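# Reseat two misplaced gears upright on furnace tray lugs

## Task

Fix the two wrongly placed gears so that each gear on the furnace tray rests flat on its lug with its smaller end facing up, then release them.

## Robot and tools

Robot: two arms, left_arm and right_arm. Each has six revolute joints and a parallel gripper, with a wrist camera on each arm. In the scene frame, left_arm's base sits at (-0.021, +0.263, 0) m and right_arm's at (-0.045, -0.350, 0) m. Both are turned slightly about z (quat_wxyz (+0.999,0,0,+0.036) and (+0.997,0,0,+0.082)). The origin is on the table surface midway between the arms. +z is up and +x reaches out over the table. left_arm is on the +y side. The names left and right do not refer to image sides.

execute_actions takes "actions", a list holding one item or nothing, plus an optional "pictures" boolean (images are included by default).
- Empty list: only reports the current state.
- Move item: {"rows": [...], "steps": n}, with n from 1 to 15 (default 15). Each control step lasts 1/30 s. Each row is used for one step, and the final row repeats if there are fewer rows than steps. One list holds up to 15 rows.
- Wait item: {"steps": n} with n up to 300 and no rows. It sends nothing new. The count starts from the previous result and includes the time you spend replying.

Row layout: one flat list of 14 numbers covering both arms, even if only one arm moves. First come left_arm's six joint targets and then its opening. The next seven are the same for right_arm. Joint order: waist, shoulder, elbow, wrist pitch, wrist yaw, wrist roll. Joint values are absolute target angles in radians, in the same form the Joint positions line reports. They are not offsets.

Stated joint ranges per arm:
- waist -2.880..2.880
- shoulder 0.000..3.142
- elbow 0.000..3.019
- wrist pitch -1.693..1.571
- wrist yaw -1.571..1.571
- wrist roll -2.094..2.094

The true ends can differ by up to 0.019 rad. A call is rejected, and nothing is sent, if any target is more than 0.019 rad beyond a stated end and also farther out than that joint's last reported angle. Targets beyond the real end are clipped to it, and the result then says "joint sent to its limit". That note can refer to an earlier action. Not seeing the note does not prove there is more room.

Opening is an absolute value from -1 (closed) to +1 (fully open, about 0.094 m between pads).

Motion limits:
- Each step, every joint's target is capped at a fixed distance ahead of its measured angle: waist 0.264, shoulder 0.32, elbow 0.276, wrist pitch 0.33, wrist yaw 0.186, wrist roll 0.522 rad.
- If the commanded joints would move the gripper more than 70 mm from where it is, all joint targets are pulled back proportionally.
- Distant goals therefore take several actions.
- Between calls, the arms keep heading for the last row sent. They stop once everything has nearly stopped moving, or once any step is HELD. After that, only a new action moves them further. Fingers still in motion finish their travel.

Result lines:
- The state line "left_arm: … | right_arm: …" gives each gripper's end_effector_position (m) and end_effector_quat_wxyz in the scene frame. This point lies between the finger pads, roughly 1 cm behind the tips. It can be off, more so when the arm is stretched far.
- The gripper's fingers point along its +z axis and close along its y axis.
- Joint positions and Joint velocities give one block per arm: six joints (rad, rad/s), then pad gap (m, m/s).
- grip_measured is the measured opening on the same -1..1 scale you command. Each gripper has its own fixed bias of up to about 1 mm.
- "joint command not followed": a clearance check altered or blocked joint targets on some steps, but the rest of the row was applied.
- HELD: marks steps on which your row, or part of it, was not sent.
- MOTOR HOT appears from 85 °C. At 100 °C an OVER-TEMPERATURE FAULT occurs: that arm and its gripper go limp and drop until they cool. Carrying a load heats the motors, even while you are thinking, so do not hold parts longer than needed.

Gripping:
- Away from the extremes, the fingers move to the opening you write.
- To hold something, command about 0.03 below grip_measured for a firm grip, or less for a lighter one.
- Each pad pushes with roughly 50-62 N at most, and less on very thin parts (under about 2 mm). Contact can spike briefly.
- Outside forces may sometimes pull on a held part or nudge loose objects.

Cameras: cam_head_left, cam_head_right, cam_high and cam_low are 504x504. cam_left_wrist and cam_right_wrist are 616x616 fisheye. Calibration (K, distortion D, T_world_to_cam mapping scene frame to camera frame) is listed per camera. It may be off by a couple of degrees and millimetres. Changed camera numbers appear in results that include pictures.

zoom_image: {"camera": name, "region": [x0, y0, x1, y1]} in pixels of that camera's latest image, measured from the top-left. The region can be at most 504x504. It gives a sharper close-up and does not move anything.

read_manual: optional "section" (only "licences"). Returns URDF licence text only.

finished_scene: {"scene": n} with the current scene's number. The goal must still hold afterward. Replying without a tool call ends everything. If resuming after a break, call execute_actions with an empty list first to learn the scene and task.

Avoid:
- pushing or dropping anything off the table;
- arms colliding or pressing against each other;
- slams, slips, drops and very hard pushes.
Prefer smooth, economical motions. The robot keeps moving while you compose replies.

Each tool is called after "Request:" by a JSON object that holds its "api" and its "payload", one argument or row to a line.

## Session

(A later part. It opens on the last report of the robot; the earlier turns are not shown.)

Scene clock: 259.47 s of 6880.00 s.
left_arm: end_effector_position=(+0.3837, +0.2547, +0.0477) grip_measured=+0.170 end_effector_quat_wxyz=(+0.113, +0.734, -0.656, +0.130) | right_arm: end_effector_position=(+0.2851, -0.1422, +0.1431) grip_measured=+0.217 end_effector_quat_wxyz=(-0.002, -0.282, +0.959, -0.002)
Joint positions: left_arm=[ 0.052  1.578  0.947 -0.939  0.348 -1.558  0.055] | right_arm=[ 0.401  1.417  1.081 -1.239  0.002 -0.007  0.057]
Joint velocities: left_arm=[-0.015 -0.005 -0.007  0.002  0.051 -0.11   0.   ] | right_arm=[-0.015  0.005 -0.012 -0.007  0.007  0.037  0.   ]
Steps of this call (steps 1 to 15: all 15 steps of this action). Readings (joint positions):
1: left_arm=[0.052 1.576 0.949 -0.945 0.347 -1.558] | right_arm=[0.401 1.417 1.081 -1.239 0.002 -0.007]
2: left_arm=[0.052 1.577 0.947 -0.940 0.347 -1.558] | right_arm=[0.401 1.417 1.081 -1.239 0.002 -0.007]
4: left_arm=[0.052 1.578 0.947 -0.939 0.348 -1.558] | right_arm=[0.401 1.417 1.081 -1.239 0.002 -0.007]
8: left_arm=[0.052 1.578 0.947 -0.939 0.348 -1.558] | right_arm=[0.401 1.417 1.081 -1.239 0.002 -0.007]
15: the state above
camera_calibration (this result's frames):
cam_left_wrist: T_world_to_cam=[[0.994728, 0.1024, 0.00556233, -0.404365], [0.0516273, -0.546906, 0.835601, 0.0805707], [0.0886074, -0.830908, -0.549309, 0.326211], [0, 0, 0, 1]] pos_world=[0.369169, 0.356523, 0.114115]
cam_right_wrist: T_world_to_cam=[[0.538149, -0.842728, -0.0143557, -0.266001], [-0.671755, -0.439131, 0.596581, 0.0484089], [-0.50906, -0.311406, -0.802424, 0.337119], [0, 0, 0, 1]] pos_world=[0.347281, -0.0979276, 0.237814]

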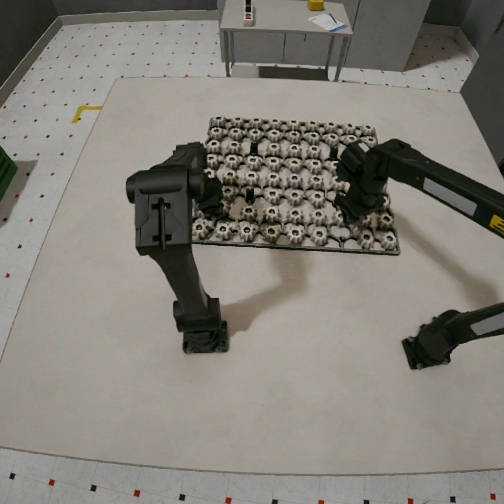

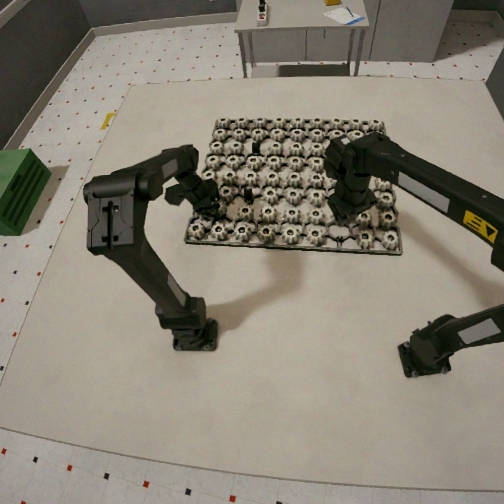

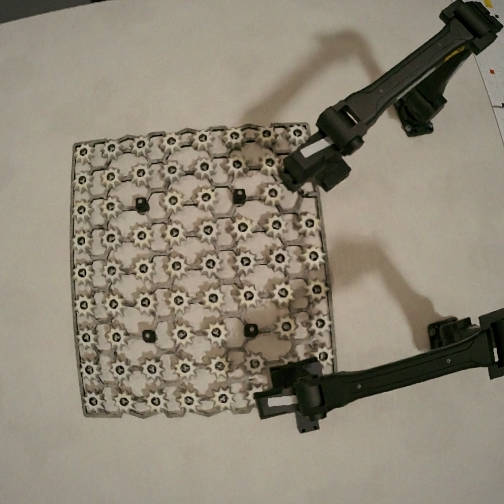

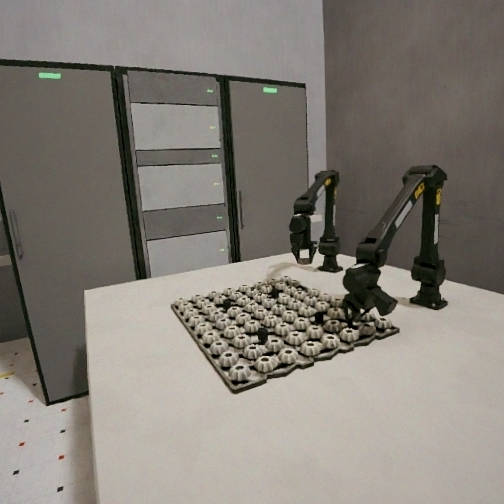

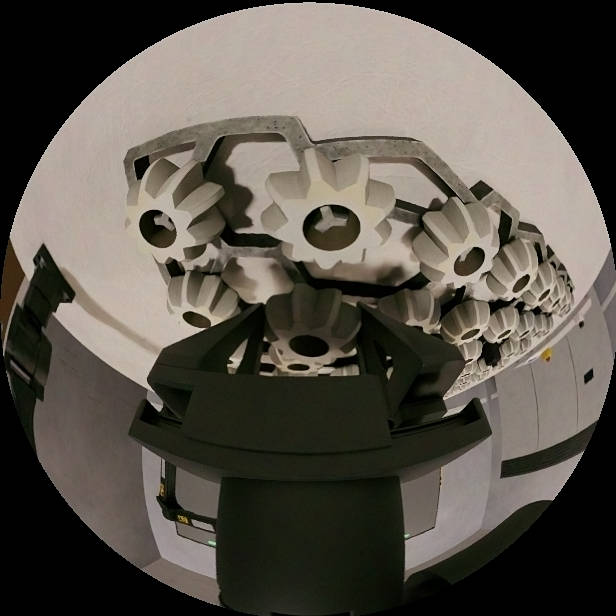

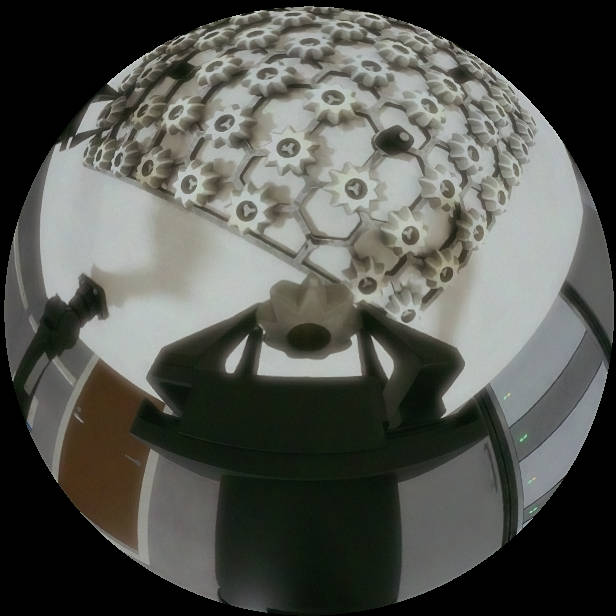

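Now over-tilted the other way; try in between.

Request:
{"api": "execute_actions", "payload": {
  "actions": [
    {"rows":[[0.032,1.60,0.935,-0.925,0.35,-1.57,0.0,0.403,1.41,1.13,-1.25,0,0,0.0]]}
  ],
  "pictures": false
}}

Request:
{"api": "execute_actions", "payload": {
  "actions": [
    {"rows":[[0.032,1.61,0.93,-0.915,0.35,-1.57,0.0,0.403,1.41,1.13,-1.25,0,0,0.0]]}
  ]
}}

Scene clock: 272.67 s of 6880.00 s.
left_arm: end_effector_position=(+0.3837, +0.2547, +0.0477) grip_measured=+0.170 end_effector_quat_wxyz=(+0.113, +0.734, -0.656, +0.130) | right_arm: end_effector_position=(+0.2851, -0.1422, +0.1431) grip_measured=+0.217 end_effector_quat_wxyz=(-0.002, -0.282, +0.959, -0.002)
Joint positions: left_arm=[ 0.052  1.578  0.947 -0.939  0.348 -1.558  0.055] | right_arm=[ 0.401  1.417  1.081 -1.239  0.002 -0.007  0.057]
Joint velocities: left_arm=[-0.015  0.005 -0.002 -0.002  0.022  0.022  0.   ] | right_arm=[ 0.005  0.015 -0.002  0.002  0.007 -0.095  0.001]
Steps of this call (steps 1 to 15: the robot went on to your last target; steps 16 to 90: nothing new was sent; then 9.70 s passed at rest; steps 91 to 105: all 15 steps of this action). Readings (joint positions):
91: left_arm=[0.052 1.578 0.947 -0.939 0.348 -1.558] | right_arm=[0.401 1.417 1.081 -1.239 0.002 -0.007]
92: left_arm=[0.052 1.578 0.947 -0.939 0.348 -1.558] | right_arm=[0.401 1.417 1.081 -1.239 0.002 -0.007]
94: left_arm=[0.052 1.578 0.947 -0.939 0.348 -1.558] | right_arm=[0.401 1.417 1.081 -1.239 0.002 -0.007]
98: left_arm=[0.052 1.578 0.947 -0.939 0.348 -1.558] | right_arm=[0.401 1.417 1.081 -1.239 0.002 -0.007]
105: the state above

Scene clock: 273.17 s of 6880.00 s.
left_arm: end_effector_position=(+0.3835, +0.2547, +0.0474) grip_measured=+0.170 end_effector_quat_wxyz=(+0.113, +0.734, -0.656, +0.131) | right_arm: end_effector_position=(+0.2851, -0.1422, +0.1431) grip_measured=+0.217 end_effector_quat_wxyz=(-0.002, -0.282, +0.959, -0.002)
Joint positions: left_arm=[ 0.052  1.578  0.946 -0.938  0.348 -1.558  0.055] | right_arm=[ 0.401  1.417  1.081 -1.239  0.002 -0.007  0.057]
Joint velocities: left_arm=[-0.005 -0.005  0.002  0.007  0.007  0.037 -0.001] | right_arm=[-0.005 -0.005  0.007  0.007  0.037  0.081 -0.   ]
Steps of this call (steps 1 to 15: all 15 steps of this action). Readings (joint positions):
1: left_arm=[0.052 1.578 0.946 -0.939 0.348 -1.558] | right_arm=[0.401 1.417 1.081 -1.239 0.002 -0.007]
2: left_arm=[0.052 1.578 0.946 -0.938 0.348 -1.558] | right_arm=[0.401 1.417 1.081 -1.239 0.002 -0.007]
4: left_arm=[0.052 1.578 0.946 -0.938 0.348 -1.558] | right_arm=[0.401 1.417 1.081 -1.239 0.002 -0.007]
8: left_arm=[0.052 1.578 0.946 -0.938 0.348 -1.558] | right_arm=[0.401 1.417 1.081 -1.239 0.002 -0.007]
15: the state above
camera_calibration (this result's frames):
cam_left_wrist: T_world_to_cam=[[0.994726, 0.102399, 0.0059437, -0.404212], [0.051311, -0.546945, 0.835594, 0.0809943], [0.0888153, -0.830882, -0.549315, 0.325928], [0, 0, 0, 1]] pos_world=[0.368977, 0.356499, 0.113761]
cam_right_wrist: T_world_to_cam=[[0.538149, -0.842728, -0.0143557, -0.266001], [-0.671755, -0.439131, 0.596581, 0.0484089], [-0.50906, -0.311406, -0.802424, 0.337119], [0, 0, 0, 1]] pos_world=[0.347281, -0.0979276, 0.237814]

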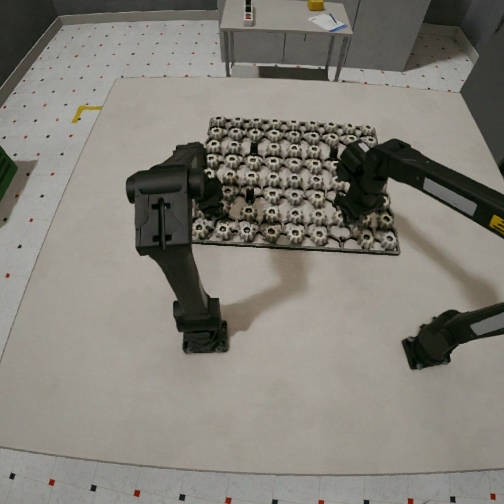

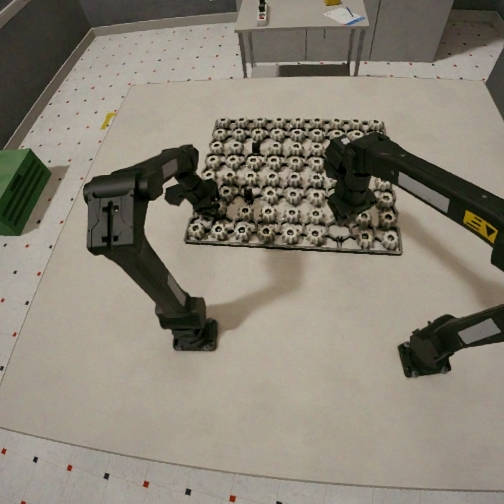

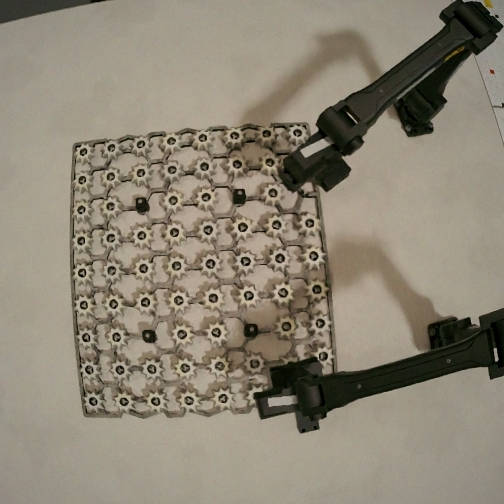

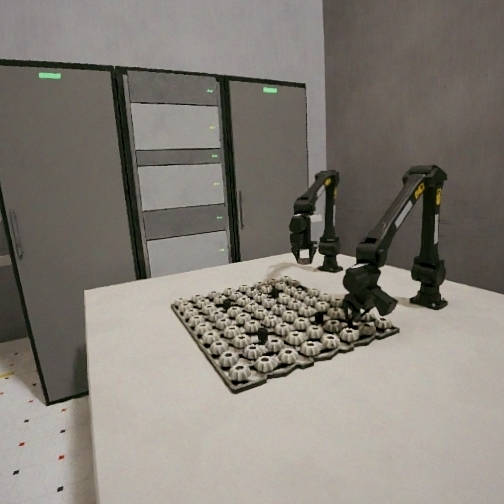

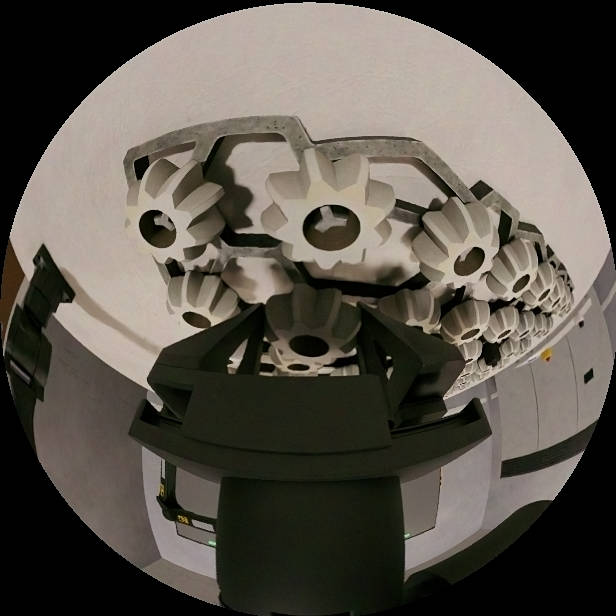

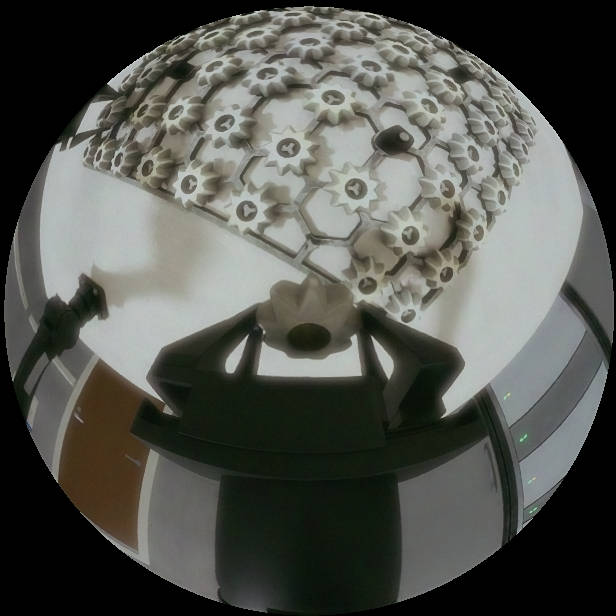

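Request:
{"api": "execute_actions", "payload": {
  "actions": [
    {"rows":[[0.052,1.575,0.95,-0.94,0.395,-1.57,0.0,0.403,1.41,1.13,-1.25,0,0,0.0]]}
  ],
  "pictures": false
}}

Request:
{"api": "execute_actions", "payload": {
  "actions": [
    {"rows":[[0.052,1.61,0.93,-0.915,0.395,-1.57,0.0,0.403,1.41,1.13,-1.25,0,0,0.0]]}
  ]
}}

Scene clock: 283.43 s of 6880.00 s.
left_arm: end_effector_position=(+0.3840, +0.2485, +0.0496) grip_measured=+0.170 end_effector_quat_wxyz=(+0.127, +0.732, -0.654, +0.145) | right_arm: end_effector_position=(+0.2850, -0.1421, +0.1431) grip_measured=+0.217 end_effector_quat_wxyz=(-0.002, -0.282, +0.959, -0.002)
Joint positions: left_arm=[ 0.053  1.578  0.945 -0.938  0.388 -1.558  0.055] | right_arm=[ 0.401  1.417  1.081 -1.239  0.002 -0.007  0.057]
Joint velocities: left_arm=[-0.005 -0.005 -0.002 -0.012  0.022  0.066 -0.   ] | right_arm=[-0.015 -0.005 -0.012  0.012  0.037 -0.051 -0.   ]
Steps of this call (steps 1 to 15: the robot went on to your last target; steps 16 to 90: nothing new was sent; then 6.77 s passed at rest; steps 91 to 105: all 15 steps of this action). Readings (joint positions):
91: left_arm=[0.053 1.578 0.946 -0.938 0.363 -1.558] | right_arm=[0.401 1.417 1.081 -1.239 0.002 -0.007]
92: left_arm=[0.053 1.578 0.946 -0.938 0.380 -1.558] | right_arm=[0.401 1.417 1.081 -1.239 0.002 -0.007]
94: left_arm=[0.053 1.578 0.945 -0.938 0.388 -1.558] | right_arm=[0.401 1.417 1.081 -1.239 0.002 -0.007]
98: left_arm=[0.053 1.578 0.945 -0.938 0.388 -1.558] | right_arm=[0.401 1.417 1.081 -1.239 0.002 -0.007]
105: the state above

Scene clock: 283.93 s of 6880.00 s.
left_arm: end_effector_position=(+0.3807, +0.2472, +0.0360) grip_measured=+0.170 end_effector_quat_wxyz=(+0.136, +0.733, -0.651, +0.141) | right_arm: end_effector_position=(+0.2851, -0.1422, +0.1431) grip_measured=+0.217 end_effector_quat_wxyz=(-0.002, -0.282, +0.959, -0.002)
Joint positions: left_arm=[ 0.053  1.606  0.933 -0.919  0.394 -1.558  0.055] | right_arm=[ 0.401  1.417  1.081 -1.239  0.002 -0.007  0.057]
Joint velocities: left_arm=[-0.015 -0.015 -0.027  0.007  0.066 -0.051  0.   ] | right_arm=[ 0.005 -0.005  0.002 -0.012 -0.051 -0.051 -0.   ]
Steps of this call (steps 1 to 15: all 15 steps of this action). Readings (joint positions):
1: left_arm=[0.053 1.579 0.943 -0.936 0.388 -1.558] | right_arm=[0.401 1.417 1.081 -1.239 0.002 -0.007]
2: left_arm=[0.053 1.581 0.942 -0.931 0.388 -1.558] | right_arm=[0.401 1.417 1.081 -1.239 0.002 -0.007]
4: left_arm=[0.053 1.589 0.938 -0.927 0.391 -1.558] | right_arm=[0.401 1.417 1.081 -1.239 0.002 -0.007]
8: left_arm=[0.053 1.605 0.933 -0.920 0.393 -1.558] | right_arm=[0.401 1.417 1.081 -1.239 0.002 -0.007]
15: the state above
camera_calibration (this result's frames):
cam_left_wrist: T_world_to_cam=[[0.994495, 0.10377, -0.0145231, -0.400112], [0.0653326, -0.505736, 0.860211, 0.0701045], [0.081919, -0.856425, -0.509732, 0.321227], [0, 0, 0, 1]] pos_world=[0.367015, 0.35208, 0.0976238]
cam_right_wrist: T_world_to_cam=[[0.538149, -0.842728, -0.0143557, -0.266001], [-0.671755, -0.439131, 0.596581, 0.0484089], [-0.50906, -0.311406, -0.802424, 0.337119], [0, 0, 0, 1]] pos_world=[0.347281, -0.0979276, 0.237814]

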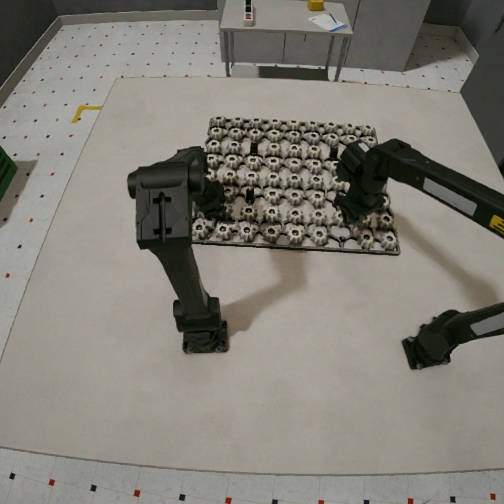

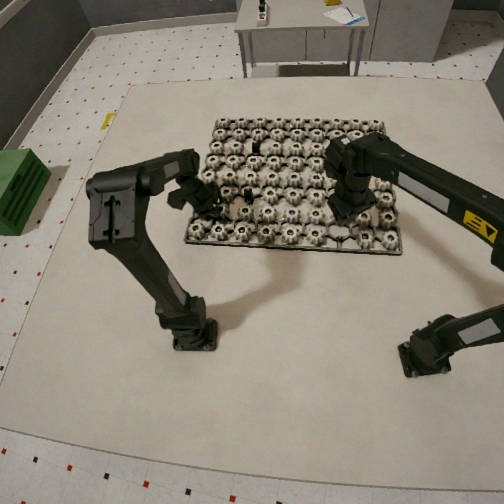

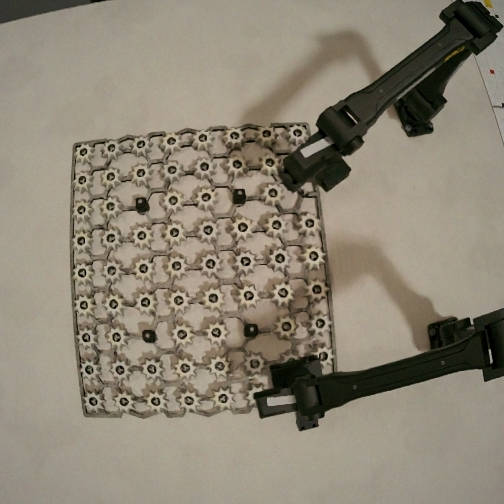

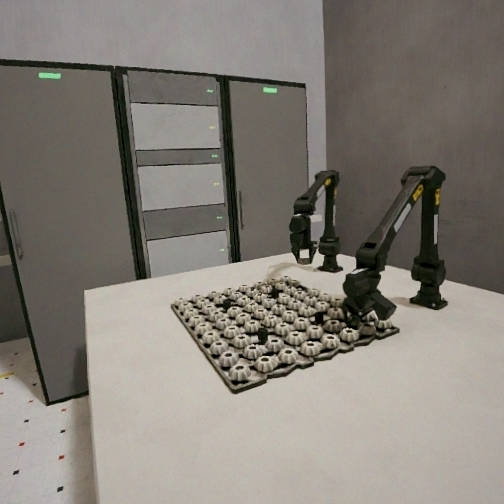

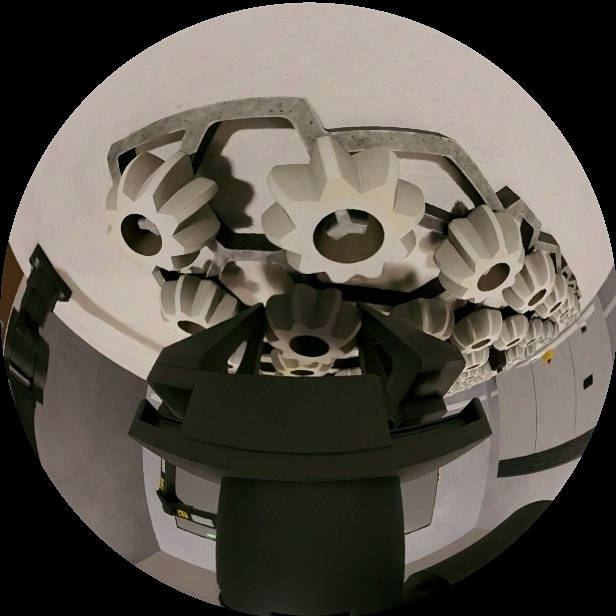

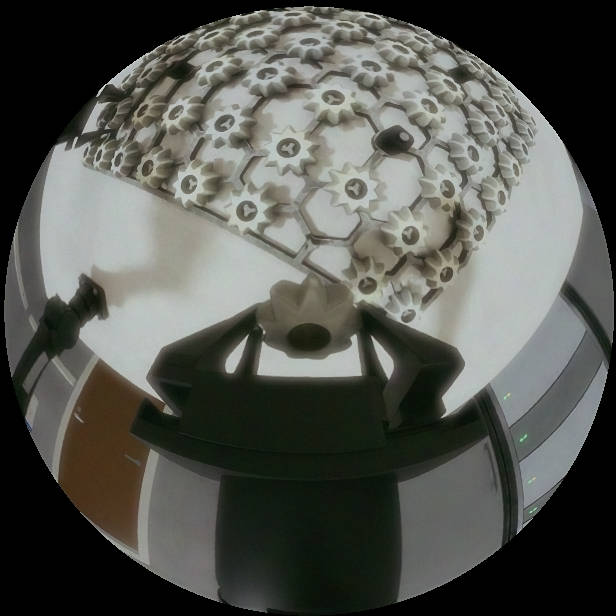

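Request:
{"api": "execute_actions", "payload": {
  "actions": [
    {"rows":[[0.052,1.606,0.933,-0.919,0.395,-1.57,0.42,0.403,1.41,1.13,-1.25,0,0,0.0]],"steps":10}
  ],
  "pictures": false
}}

Request:
{"api": "execute_actions", "payload": {
  "actions": [
    {"rows":[[0.052,1.45,1.03,-1.1,0.395,-1.57,0.42,0.349,1.124,0.44,0.719,-1.058,0,0.0]]}
  ],
  "pictures": false
}}

Request:
{"api": "execute_actions", "payload": {
  "actions": [
    {"rows":[[-0.431,0.945,0.33,0.638,1.212,-1.57,0.6,0.349,1.124,0.44,0.719,-1.058,0,0.0]]}
  ],
  "pictures": false
}}

Request:
{"api": "execute_actions", "payload": {
  "actions": [
    {"steps":90}
  ]
}}

Scene clock: 316.43 s of 6880.00 s.
left_arm: end_effector_position=(+0.3807, +0.2472, +0.0360) grip_measured=+0.418 end_effector_quat_wxyz=(+0.136, +0.733, -0.651, +0.141) | right_arm: end_effector_position=(+0.2850, -0.1421, +0.1431) grip_measured=+0.217 end_effector_quat_wxyz=(-0.002, -0.282, +0.959, -0.002)
Joint positions: left_arm=[ 0.053  1.606  0.933 -0.919  0.394 -1.558  0.067] | right_arm=[ 0.401  1.417  1.081 -1.239  0.002 -0.007  0.057]
Joint velocities: left_arm=[ 0.005 -0.005 -0.017 -0.002 -0.022 -0.007  0.   ] | right_arm=[-0.005 -0.024 -0.007  0.012  0.037  0.051 -0.   ]
Steps of this call (steps 1 to 15: the robot went on to your last target; steps 16 to 90: nothing new was sent; then 29.17 s passed at rest; steps 91 to 100: all 10 steps of this action). Readings (joint positions):
91: left_arm=[0.053 1.606 0.933 -0.919 0.394 -1.558] | right_arm=[0.401 1.417 1.081 -1.239 0.002 -0.007]
92: left_arm=[0.053 1.606 0.933 -0.919 0.394 -1.558] | right_arm=[0.401 1.417 1.081 -1.239 0.002 -0.007]
94: left_arm=[0.053 1.606 0.933 -0.919 0.394 -1.558] | right_arm=[0.401 1.417 1.081 -1.239 0.002 -0.007]
98: left_arm=[0.053 1.606 0.933 -0.919 0.394 -1.558] | right_arm=[0.401 1.417 1.081 -1.239 0.002 -0.007]
100: the state above

Scene clock: 316.93 s of 6880.00 s.
left_arm: end_effector_position=(+0.3766, +0.2470, +0.1219) grip_measured=+0.419 end_effector_quat_wxyz=(+0.112, +0.729, -0.656, +0.162) | right_arm: end_effector_position=(+0.1685, -0.0588, +0.1387) grip_measured=+0.217 end_effector_quat_wxyz=(+0.267, -0.417, +0.689, +0.529)
Joint positions: left_arm=[ 0.054  1.43   0.996 -1.092  0.393 -1.559  0.067] | right_arm=[ 0.352  1.154  0.367  0.154 -1.044 -0.006  0.057]
Joint velocities: left_arm=[ 0.015  0.034  0.007 -0.012  0.066 -0.051 -0.001] | right_arm=[-0.015 -0.005 -0.007  2.479 -0.007 -0.037  0.001]
Steps of this call (steps 1 to 15: all 15 steps of this action). Readings (joint positions):
1: left_arm=[0.053 1.600 0.937 -0.940 0.393 -1.558] | right_arm=[0.394 1.396 1.045 -1.177 -0.075 -0.007]
2: left_arm=[0.053 1.591 0.944 -0.970 0.391 -1.559] | right_arm=[0.382 1.345 0.965 -1.052 -0.182 -0.007]
4: left_arm=[0.054 1.549 0.962 -1.030 0.391 -1.559] | right_arm=[0.358 1.210 0.766 -0.830 -0.376 -0.007]
8: left_arm=[0.054 1.449 0.981 -1.086 0.393 -1.559] | right_arm=[0.345 1.080 0.435 -0.441 -0.755 -0.007]
15: the state above

Scene clock: 317.43 s of 6880.00 s.
left_arm: end_effector_position=(+0.1696, +0.0139, +0.1729) grip_measured=+0.598 end_effector_quat_wxyz=(-0.203, -0.192, +0.753, -0.597) | right_arm: end_effector_position=(+0.1965, -0.0418, +0.2322) grip_measured=+0.217 end_effector_quat_wxyz=(+0.480, -0.496, +0.519, +0.504)
Joint positions: left_arm=[-0.451  0.929  0.305  0.005  1.208 -1.56   0.075] | right_arm=[ 0.352  1.137  0.387  0.688 -1.055 -0.006  0.057]
Joint velocities: left_arm=[ 0.034  0.142 -0.315  2.869 -0.022  0.007 -0.001] | right_arm=[-0.005 -0.015  0.007 -0.007 -0.007  0.081  0.   ]
Steps of this call (steps 1 to 15: all 15 steps of this action). Readings (joint positions):
1: left_arm=[0.047 1.419 0.977 -1.058 0.433 -1.559] | right_arm=[0.352 1.154 0.367 0.239 -1.045 -0.006]
2: left_arm=[0.030 1.393 0.938 -0.992 0.481 -1.559] | right_arm=[0.352 1.154 0.367 0.324 -1.047 -0.006]
4: left_arm=[-0.041 1.312 0.839 -0.880 0.578 -1.559] | right_arm=[0.352 1.154 0.367 0.492 -1.049 -0.006]
8: left_arm=[-0.243 1.106 0.637 -0.648 0.795 -1.559] | right_arm=[0.352 1.143 0.382 0.668 -1.054 -0.006]
15: the state above

Scene clock: 320.43 s of 6880.00 s.
left_arm: end_effector_position=(+0.1972, +0.0069, +0.2478) grip_measured=+0.598 end_effector_quat_wxyz=(-0.002, +0.001, +0.709, -0.705) | right_arm: end_effector_position=(+0.1964, -0.0418, +0.2322) grip_measured=+0.217 end_effector_quat_wxyz=(+0.480, -0.496, +0.519, +0.504)
Joint positions: left_arm=[-0.438  0.94   0.305  0.622  1.21  -1.56   0.075] | right_arm=[ 0.352  1.137  0.387  0.688 -1.055 -0.006  0.057]
Joint velocities: left_arm=[-0.005 -0.005 -0.002 -0.002  0.007  0.007  0.   ] | right_arm=[-0.005 -0.005  0.002 -0.022  0.037  0.066  0.001]
Steps of this call (steps 1 to 30: the robot went on to your last target; steps 31 to 90: nothing new was sent). Readings (joint positions):
1: left_arm=[-0.449 0.934 0.301 0.104 1.209 -1.560] | right_arm=[0.352 1.137 0.387 0.688 -1.055 -0.006]
2: left_arm=[-0.446 0.939 0.301 0.206 1.209 -1.560] | right_arm=[0.352 1.137 0.387 0.688 -1.055 -0.006]
4: left_arm=[-0.441 0.941 0.302 0.418 1.209 -1.560] | right_arm=[0.352 1.137 0.387 0.688 -1.055 -0.006]
8: left_arm=[-0.438 0.940 0.305 0.606 1.209 -1.560] | right_arm=[0.352 1.137 0.387 0.688 -1.055 -0.006]
90: the state above
All arms were judged still, so your last target was given up. Only a new action makes them travel on or press farther. Fingers that are still opening or closing keep moving.
camera_calibration (this result's frames):
cam_left_wrist: T_world_to_cam=[[-0.00823433, -0.00732992, 0.999939, -0.242516], [-0.798411, 0.602108, -0.00216111, 0.154837], [-0.602056, -0.798381, -0.0108102, 0.2493], [0, 0, 0, 1]] pos_world=[0.271719, 0.10403, 0.245531]
cam_right_wrist: T_world_to_cam=[[0.998553, 0.0163795, -0.0512166, -0.178368], [-0.0302217, -0.616853, -0.786498, 0.167517], [-0.0444755, 0.786908, -0.615466, 0.305982], [0, 0, 0, 1]] pos_world=[0.196782, -0.134525, 0.310938]

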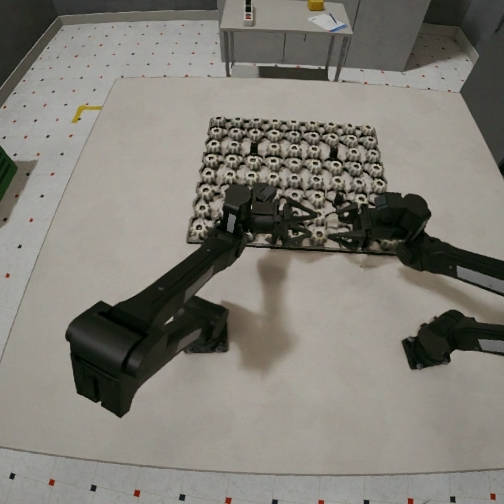

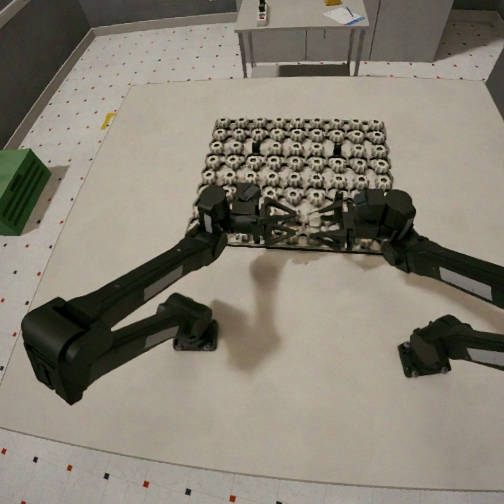

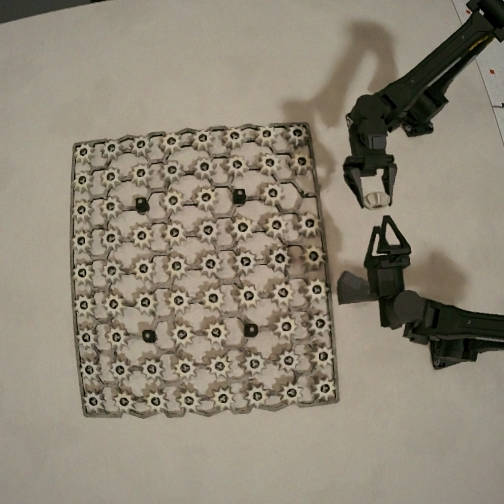

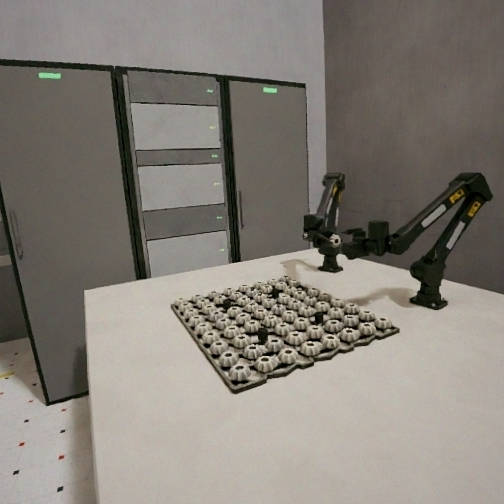

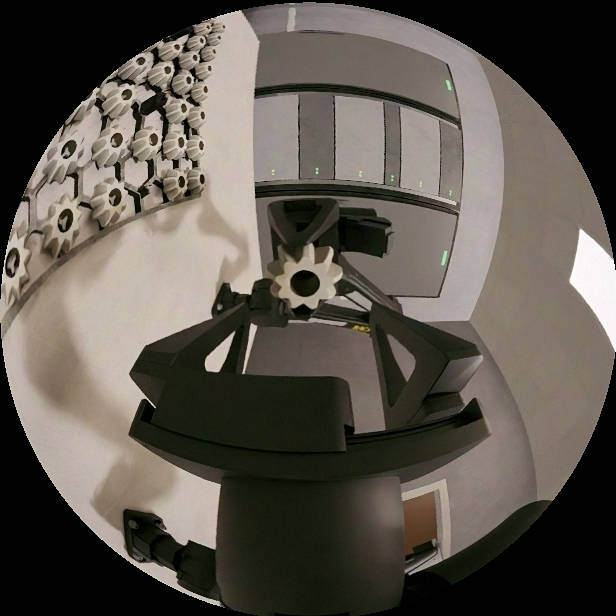

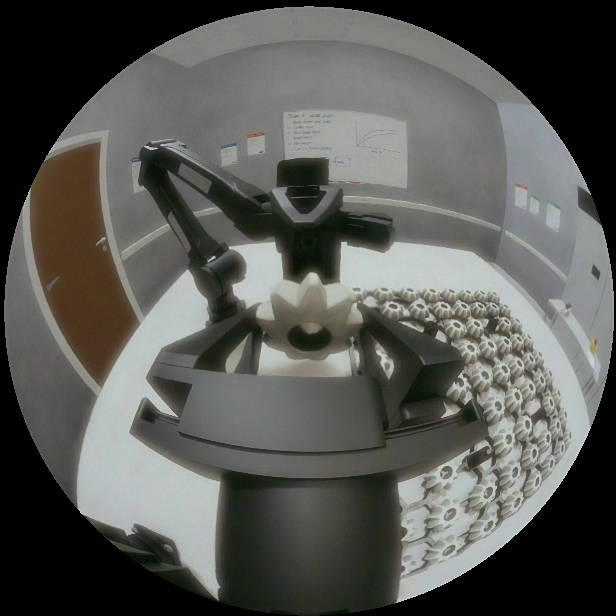

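Request:
{"api": "execute_actions", "payload": {
  "actions": [
    {"rows":[[-0.54,1.0,0.36,0.675,1.105,-1.57,0.6,0.349,1.124,0.44,0.719,-1.058,0,0.0]],"steps":10}
  ],
  "pictures": false
}}

Request:
{"api": "execute_actions", "payload": {
  "actions": [
    {"rows":[[-0.64,1.057,0.39,0.705,0.997,-1.57,0.6,0.349,1.124,0.44,0.719,-1.058,0,0.0]]}
  ],
  "pictures": false
}}

Request:
{"api": "execute_actions", "payload": {
  "actions": [
    {"steps":20}
  ]
}}

Scene clock: 342.83 s of 6880.00 s.
left_arm: end_effector_position=(+0.1939, -0.0191, +0.2399) grip_measured=+0.598 end_effector_quat_wxyz=(-0.007, -0.002, +0.711, -0.703) | right_arm: end_effector_position=(+0.1964, -0.0418, +0.2322) grip_measured=+0.217 end_effector_quat_wxyz=(+0.480, -0.496, +0.519, +0.504)
Joint positions: left_arm=[-0.543  0.995  0.312  0.657  1.107 -1.56   0.075] | right_arm=[ 0.352  1.137  0.387  0.688 -1.055 -0.006  0.057]
Joint velocities: left_arm=[-0.015 -0.005  0.012  0.002  0.051  0.022  0.001] | right_arm=[-0.005 -0.005  0.007  0.012 -0.007 -0.037  0.   ]
Steps of this call (steps 1 to 90: nothing new was sent; then 19.07 s passed at rest; steps 91 to 100: all 10 steps of this action). Readings (joint positions):
91: left_arm=[-0.448 0.944 0.305 0.629 1.161 -1.560] | right_arm=[0.352 1.137 0.387 0.688 -1.055 -0.006]
92: left_arm=[-0.469 0.953 0.307 0.641 1.126 -1.560] | right_arm=[0.352 1.137 0.387 0.688 -1.055 -0.006]
94: left_arm=[-0.516 0.976 0.312 0.654 1.110 -1.560] | right_arm=[0.352 1.137 0.387 0.688 -1.055 -0.006]
98: left_arm=[-0.543 0.995 0.312 0.657 1.108 -1.560] | right_arm=[0.352 1.137 0.387 0.688 -1.055 -0.006]
100: the state above

Scene clock: 343.33 s of 6880.00 s.
left_arm: end_effector_position=(+0.1943, -0.0470, +0.2390) grip_measured=+0.598 end_effector_quat_wxyz=(-0.003, -0.004, +0.712, -0.702) | right_arm: end_effector_position=(+0.1964, -0.0418, +0.2322) grip_measured=+0.217 end_effector_quat_wxyz=(+0.480, -0.496, +0.519, +0.504)
Joint positions: left_arm=[-0.642  1.051  0.339  0.688  0.999 -1.56   0.075] | right_arm=[ 0.352  1.137  0.387  0.688 -1.055 -0.006  0.057]
Joint velocities: left_arm=[-0.015  0.005  0.022 -0.002  0.066 -0.081 -0.001] | right_arm=[-0.015 -0.015 -0.007  0.012 -0.11  -0.051 -0.   ]
Steps of this call (steps 1 to 15: all 15 steps of this action). Readings (joint positions):
1: left_arm=[-0.552 0.998 0.312 0.664 1.056 -1.560] | right_arm=[0.352 1.137 0.387 0.688 -1.055 -0.006]
2: left_arm=[-0.572 1.008 0.316 0.673 1.019 -1.560] | right_arm=[0.352 1.137 0.387 0.688 -1.055 -0.006]
4: left_arm=[-0.616 1.033 0.330 0.684 1.003 -1.560] | right_arm=[0.352 1.137 0.387 0.688 -1.055 -0.006]
8: left_arm=[-0.642 1.051 0.339 0.687 1.000 -1.560] | right_arm=[0.352 1.137 0.387 0.688 -1.055 -0.006]
15: the state above

Scene clock: 344.00 s of 6880.00 s.
left_arm: end_effector_position=(+0.1943, -0.0470, +0.2390) grip_measured=+0.598 end_effector_quat_wxyz=(-0.003, -0.004, +0.712, -0.702) | right_arm: end_effector_position=(+0.1964, -0.0418, +0.2322) grip_measured=+0.217 end_effector_quat_wxyz=(+0.480, -0.496, +0.519, +0.504)
Joint positions: left_arm=[-0.642  1.051  0.339  0.688  0.999 -1.56   0.075] | right_arm=[ 0.352  1.137  0.387  0.688 -1.055 -0.006  0.057]
Joint velocities: left_arm=[-0.005  0.005  0.012  0.007 -0.066  0.022  0.   ] | right_arm=[ 0.005 -0.005  0.007 -0.002 -0.007 -0.022 -0.   ]
Steps of this call (steps 1 to 15: the robot went on to your last target; steps 16 to 20: nothing new was sent). Readings (joint positions):
1: left_arm=[-0.642 1.051 0.339 0.688 0.999 -1.560] | right_arm=[0.352 1.137 0.387 0.688 -1.055 -0.006]
2: left_arm=[-0.642 1.051 0.339 0.688 0.999 -1.560] | right_arm=[0.352 1.137 0.387 0.688 -1.055 -0.006]
4: left_arm=[-0.642 1.051 0.339 0.688 0.999 -1.560] | right_arm=[0.352 1.137 0.387 0.688 -1.055 -0.006]
8: left_arm=[-0.642 1.051 0.339 0.688 0.999 -1.560] | right_arm=[0.352 1.137 0.387 0.688 -1.055 -0.006]
20: the state above
All arms were judged still, so your last target was given up. Only a new action makes them travel on or press farther. Fingers that are still opening or closing keep moving.
camera_calibration (this result's frames):
cam_left_wrist: T_world_to_cam=[[-0.000131852, -0.015868, 0.999874, -0.236024], [-0.80225, 0.596915, 0.00936727, 0.182672], [-0.596988, -0.802148, -0.0128088, 0.203746], [0, 0, 0, 1]] pos_world=[0.268152, 0.0506493, 0.236893]
cam_right_wrist: T_world_to_cam=[[0.998553, 0.0163795, -0.0512166, -0.178368], [-0.0302217, -0.616853, -0.786498, 0.167517], [-0.0444755, 0.786908, -0.615466, 0.305982], [0, 0, 0, 1]] pos_world=[0.196782, -0.134525, 0.310938]

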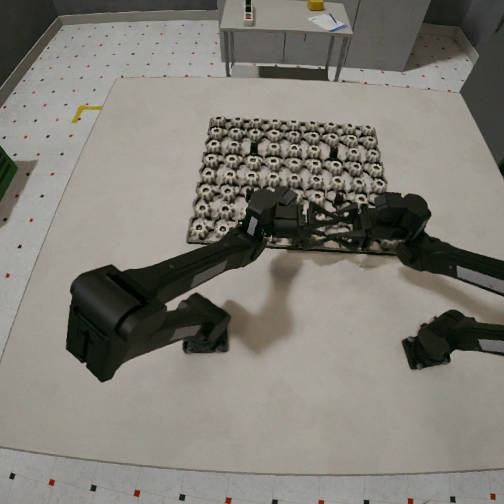

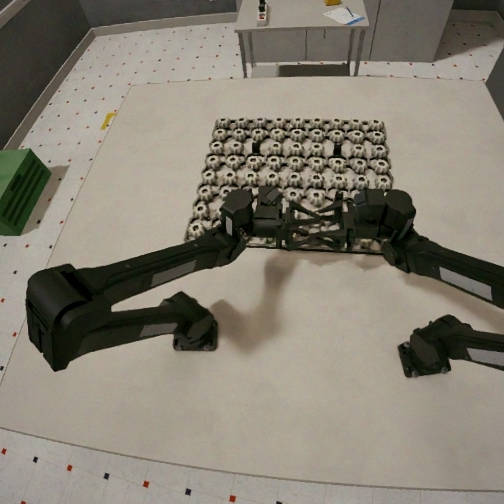

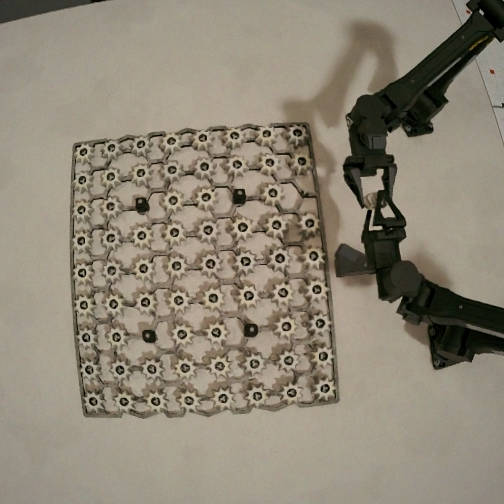

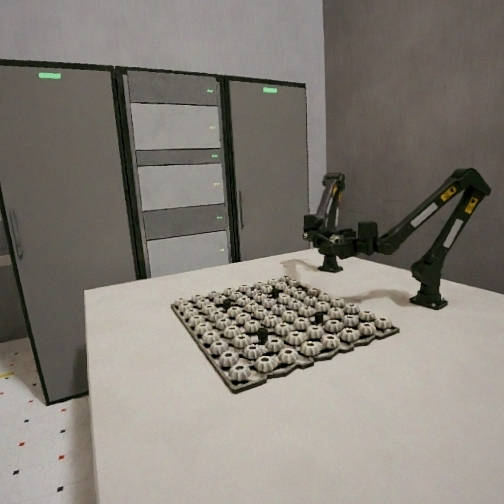

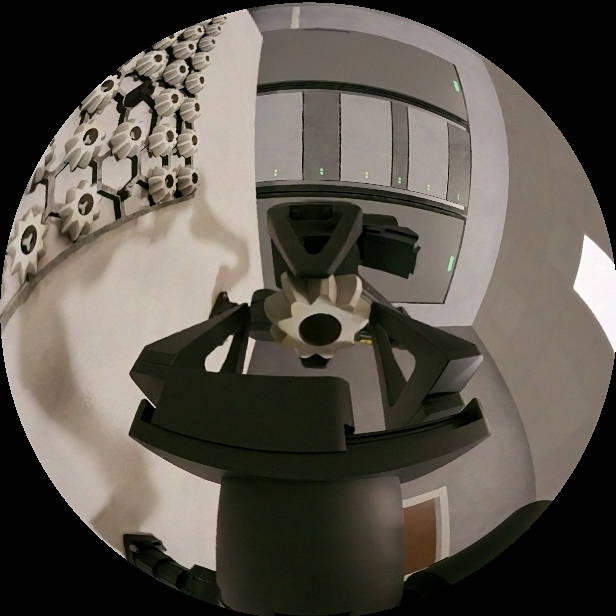

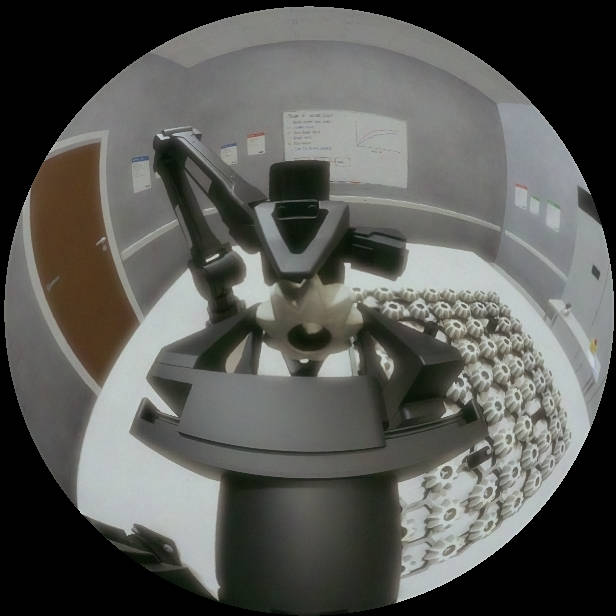

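Request:
{"api": "execute_actions", "payload": {
  "actions": [
    {"rows":[[-0.642,1.051,0.415,0.70,0.975,-1.57,0.6,0.349,1.124,0.44,0.719,-1.058,0,0.0]]}
  ]
}}

Scene clock: 351.37 s of 6880.00 s.
left_arm: end_effector_position=(+0.2030, -0.0501, +0.2496) grip_measured=+0.598 end_effector_quat_wxyz=(+0.012, -0.005, +0.707, -0.707) | right_arm: end_effector_position=(+0.1964, -0.0418, +0.2322) grip_measured=+0.217 end_effector_quat_wxyz=(+0.480, -0.496, +0.519, +0.504)
Joint positions: left_arm=[-0.642  1.051  0.362  0.688  0.977 -1.56   0.075] | right_arm=[ 0.352  1.137  0.387  0.688 -1.055 -0.006  0.057]
Joint velocities: left_arm=[ 0.005  0.005  0.002  0.002 -0.037 -0.007  0.   ] | right_arm=[-0.005 -0.024  0.002 -0.002  0.051 -0.037  0.   ]
Steps of this call (steps 1 to 90: nothing new was sent; then 3.87 s passed at rest; steps 91 to 105: all 15 steps of this action). Readings (joint positions):
91: left_arm=[-0.642 1.051 0.339 0.688 0.990 -1.560] | right_arm=[0.352 1.137 0.387 0.688 -1.055 -0.006]
92: left_arm=[-0.642 1.051 0.342 0.688 0.982 -1.560] | right_arm=[0.352 1.137 0.387 0.688 -1.055 -0.006]
94: left_arm=[-0.642 1.051 0.350 0.688 0.978 -1.560] | right_arm=[0.352 1.137 0.387 0.688 -1.055 -0.006]
98: left_arm=[-0.642 1.051 0.361 0.688 0.977 -1.560] | right_arm=[0.352 1.137 0.387 0.688 -1.055 -0.006]
105: the state above
camera_calibration (this result's frames):
cam_left_wrist: T_world_to_cam=[[-0.0196678, -0.00378872, 0.999799, -0.242153], [-0.815215, 0.578993, -0.0138426, 0.198896], [-0.578825, -0.815323, -0.0144761, 0.202672], [0, 0, 0, 1]] pos_world=[0.274692, 0.0491658, 0.247791]
cam_right_wrist: T_world_to_cam=[[0.998553, 0.0163795, -0.0512166, -0.178368], [-0.0302217, -0.616853, -0.786498, 0.167517], [-0.0444755, 0.786908, -0.615466, 0.305982], [0, 0, 0, 1]] pos_world=[0.196782, -0.134525, 0.310938]

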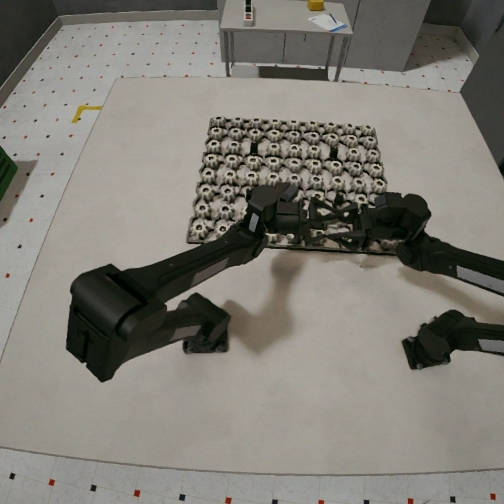

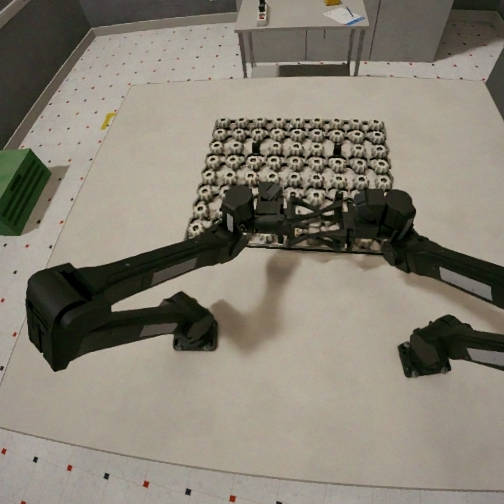

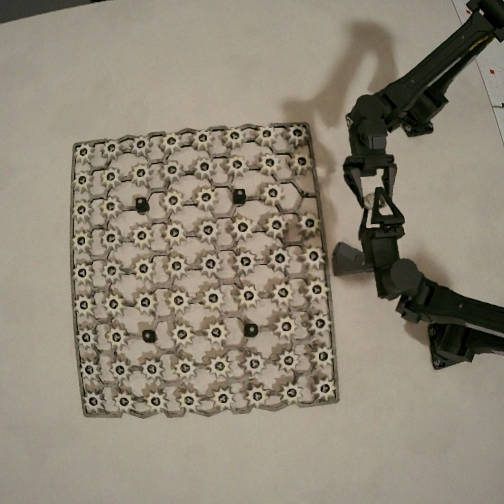

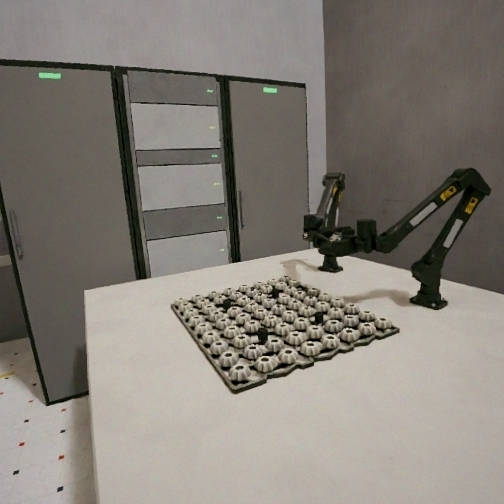

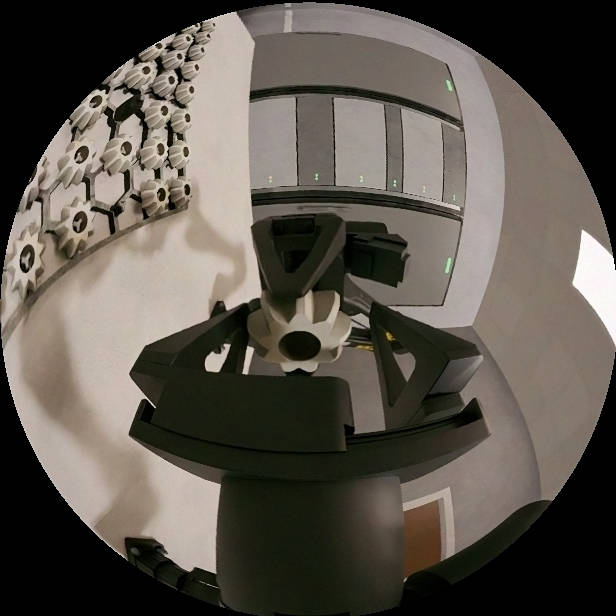

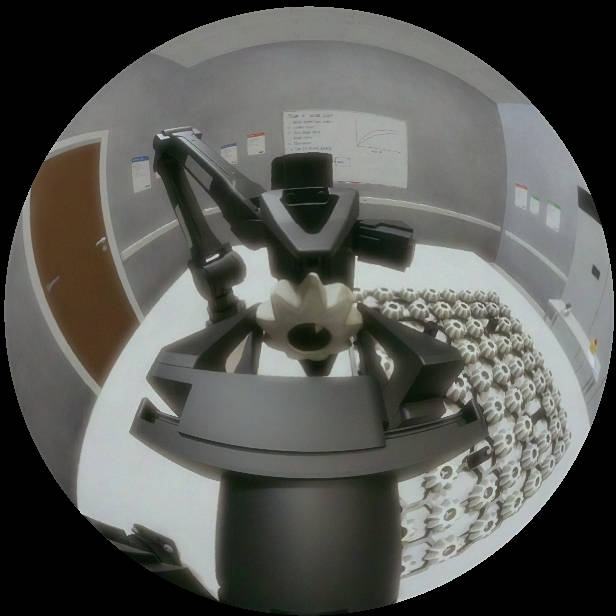

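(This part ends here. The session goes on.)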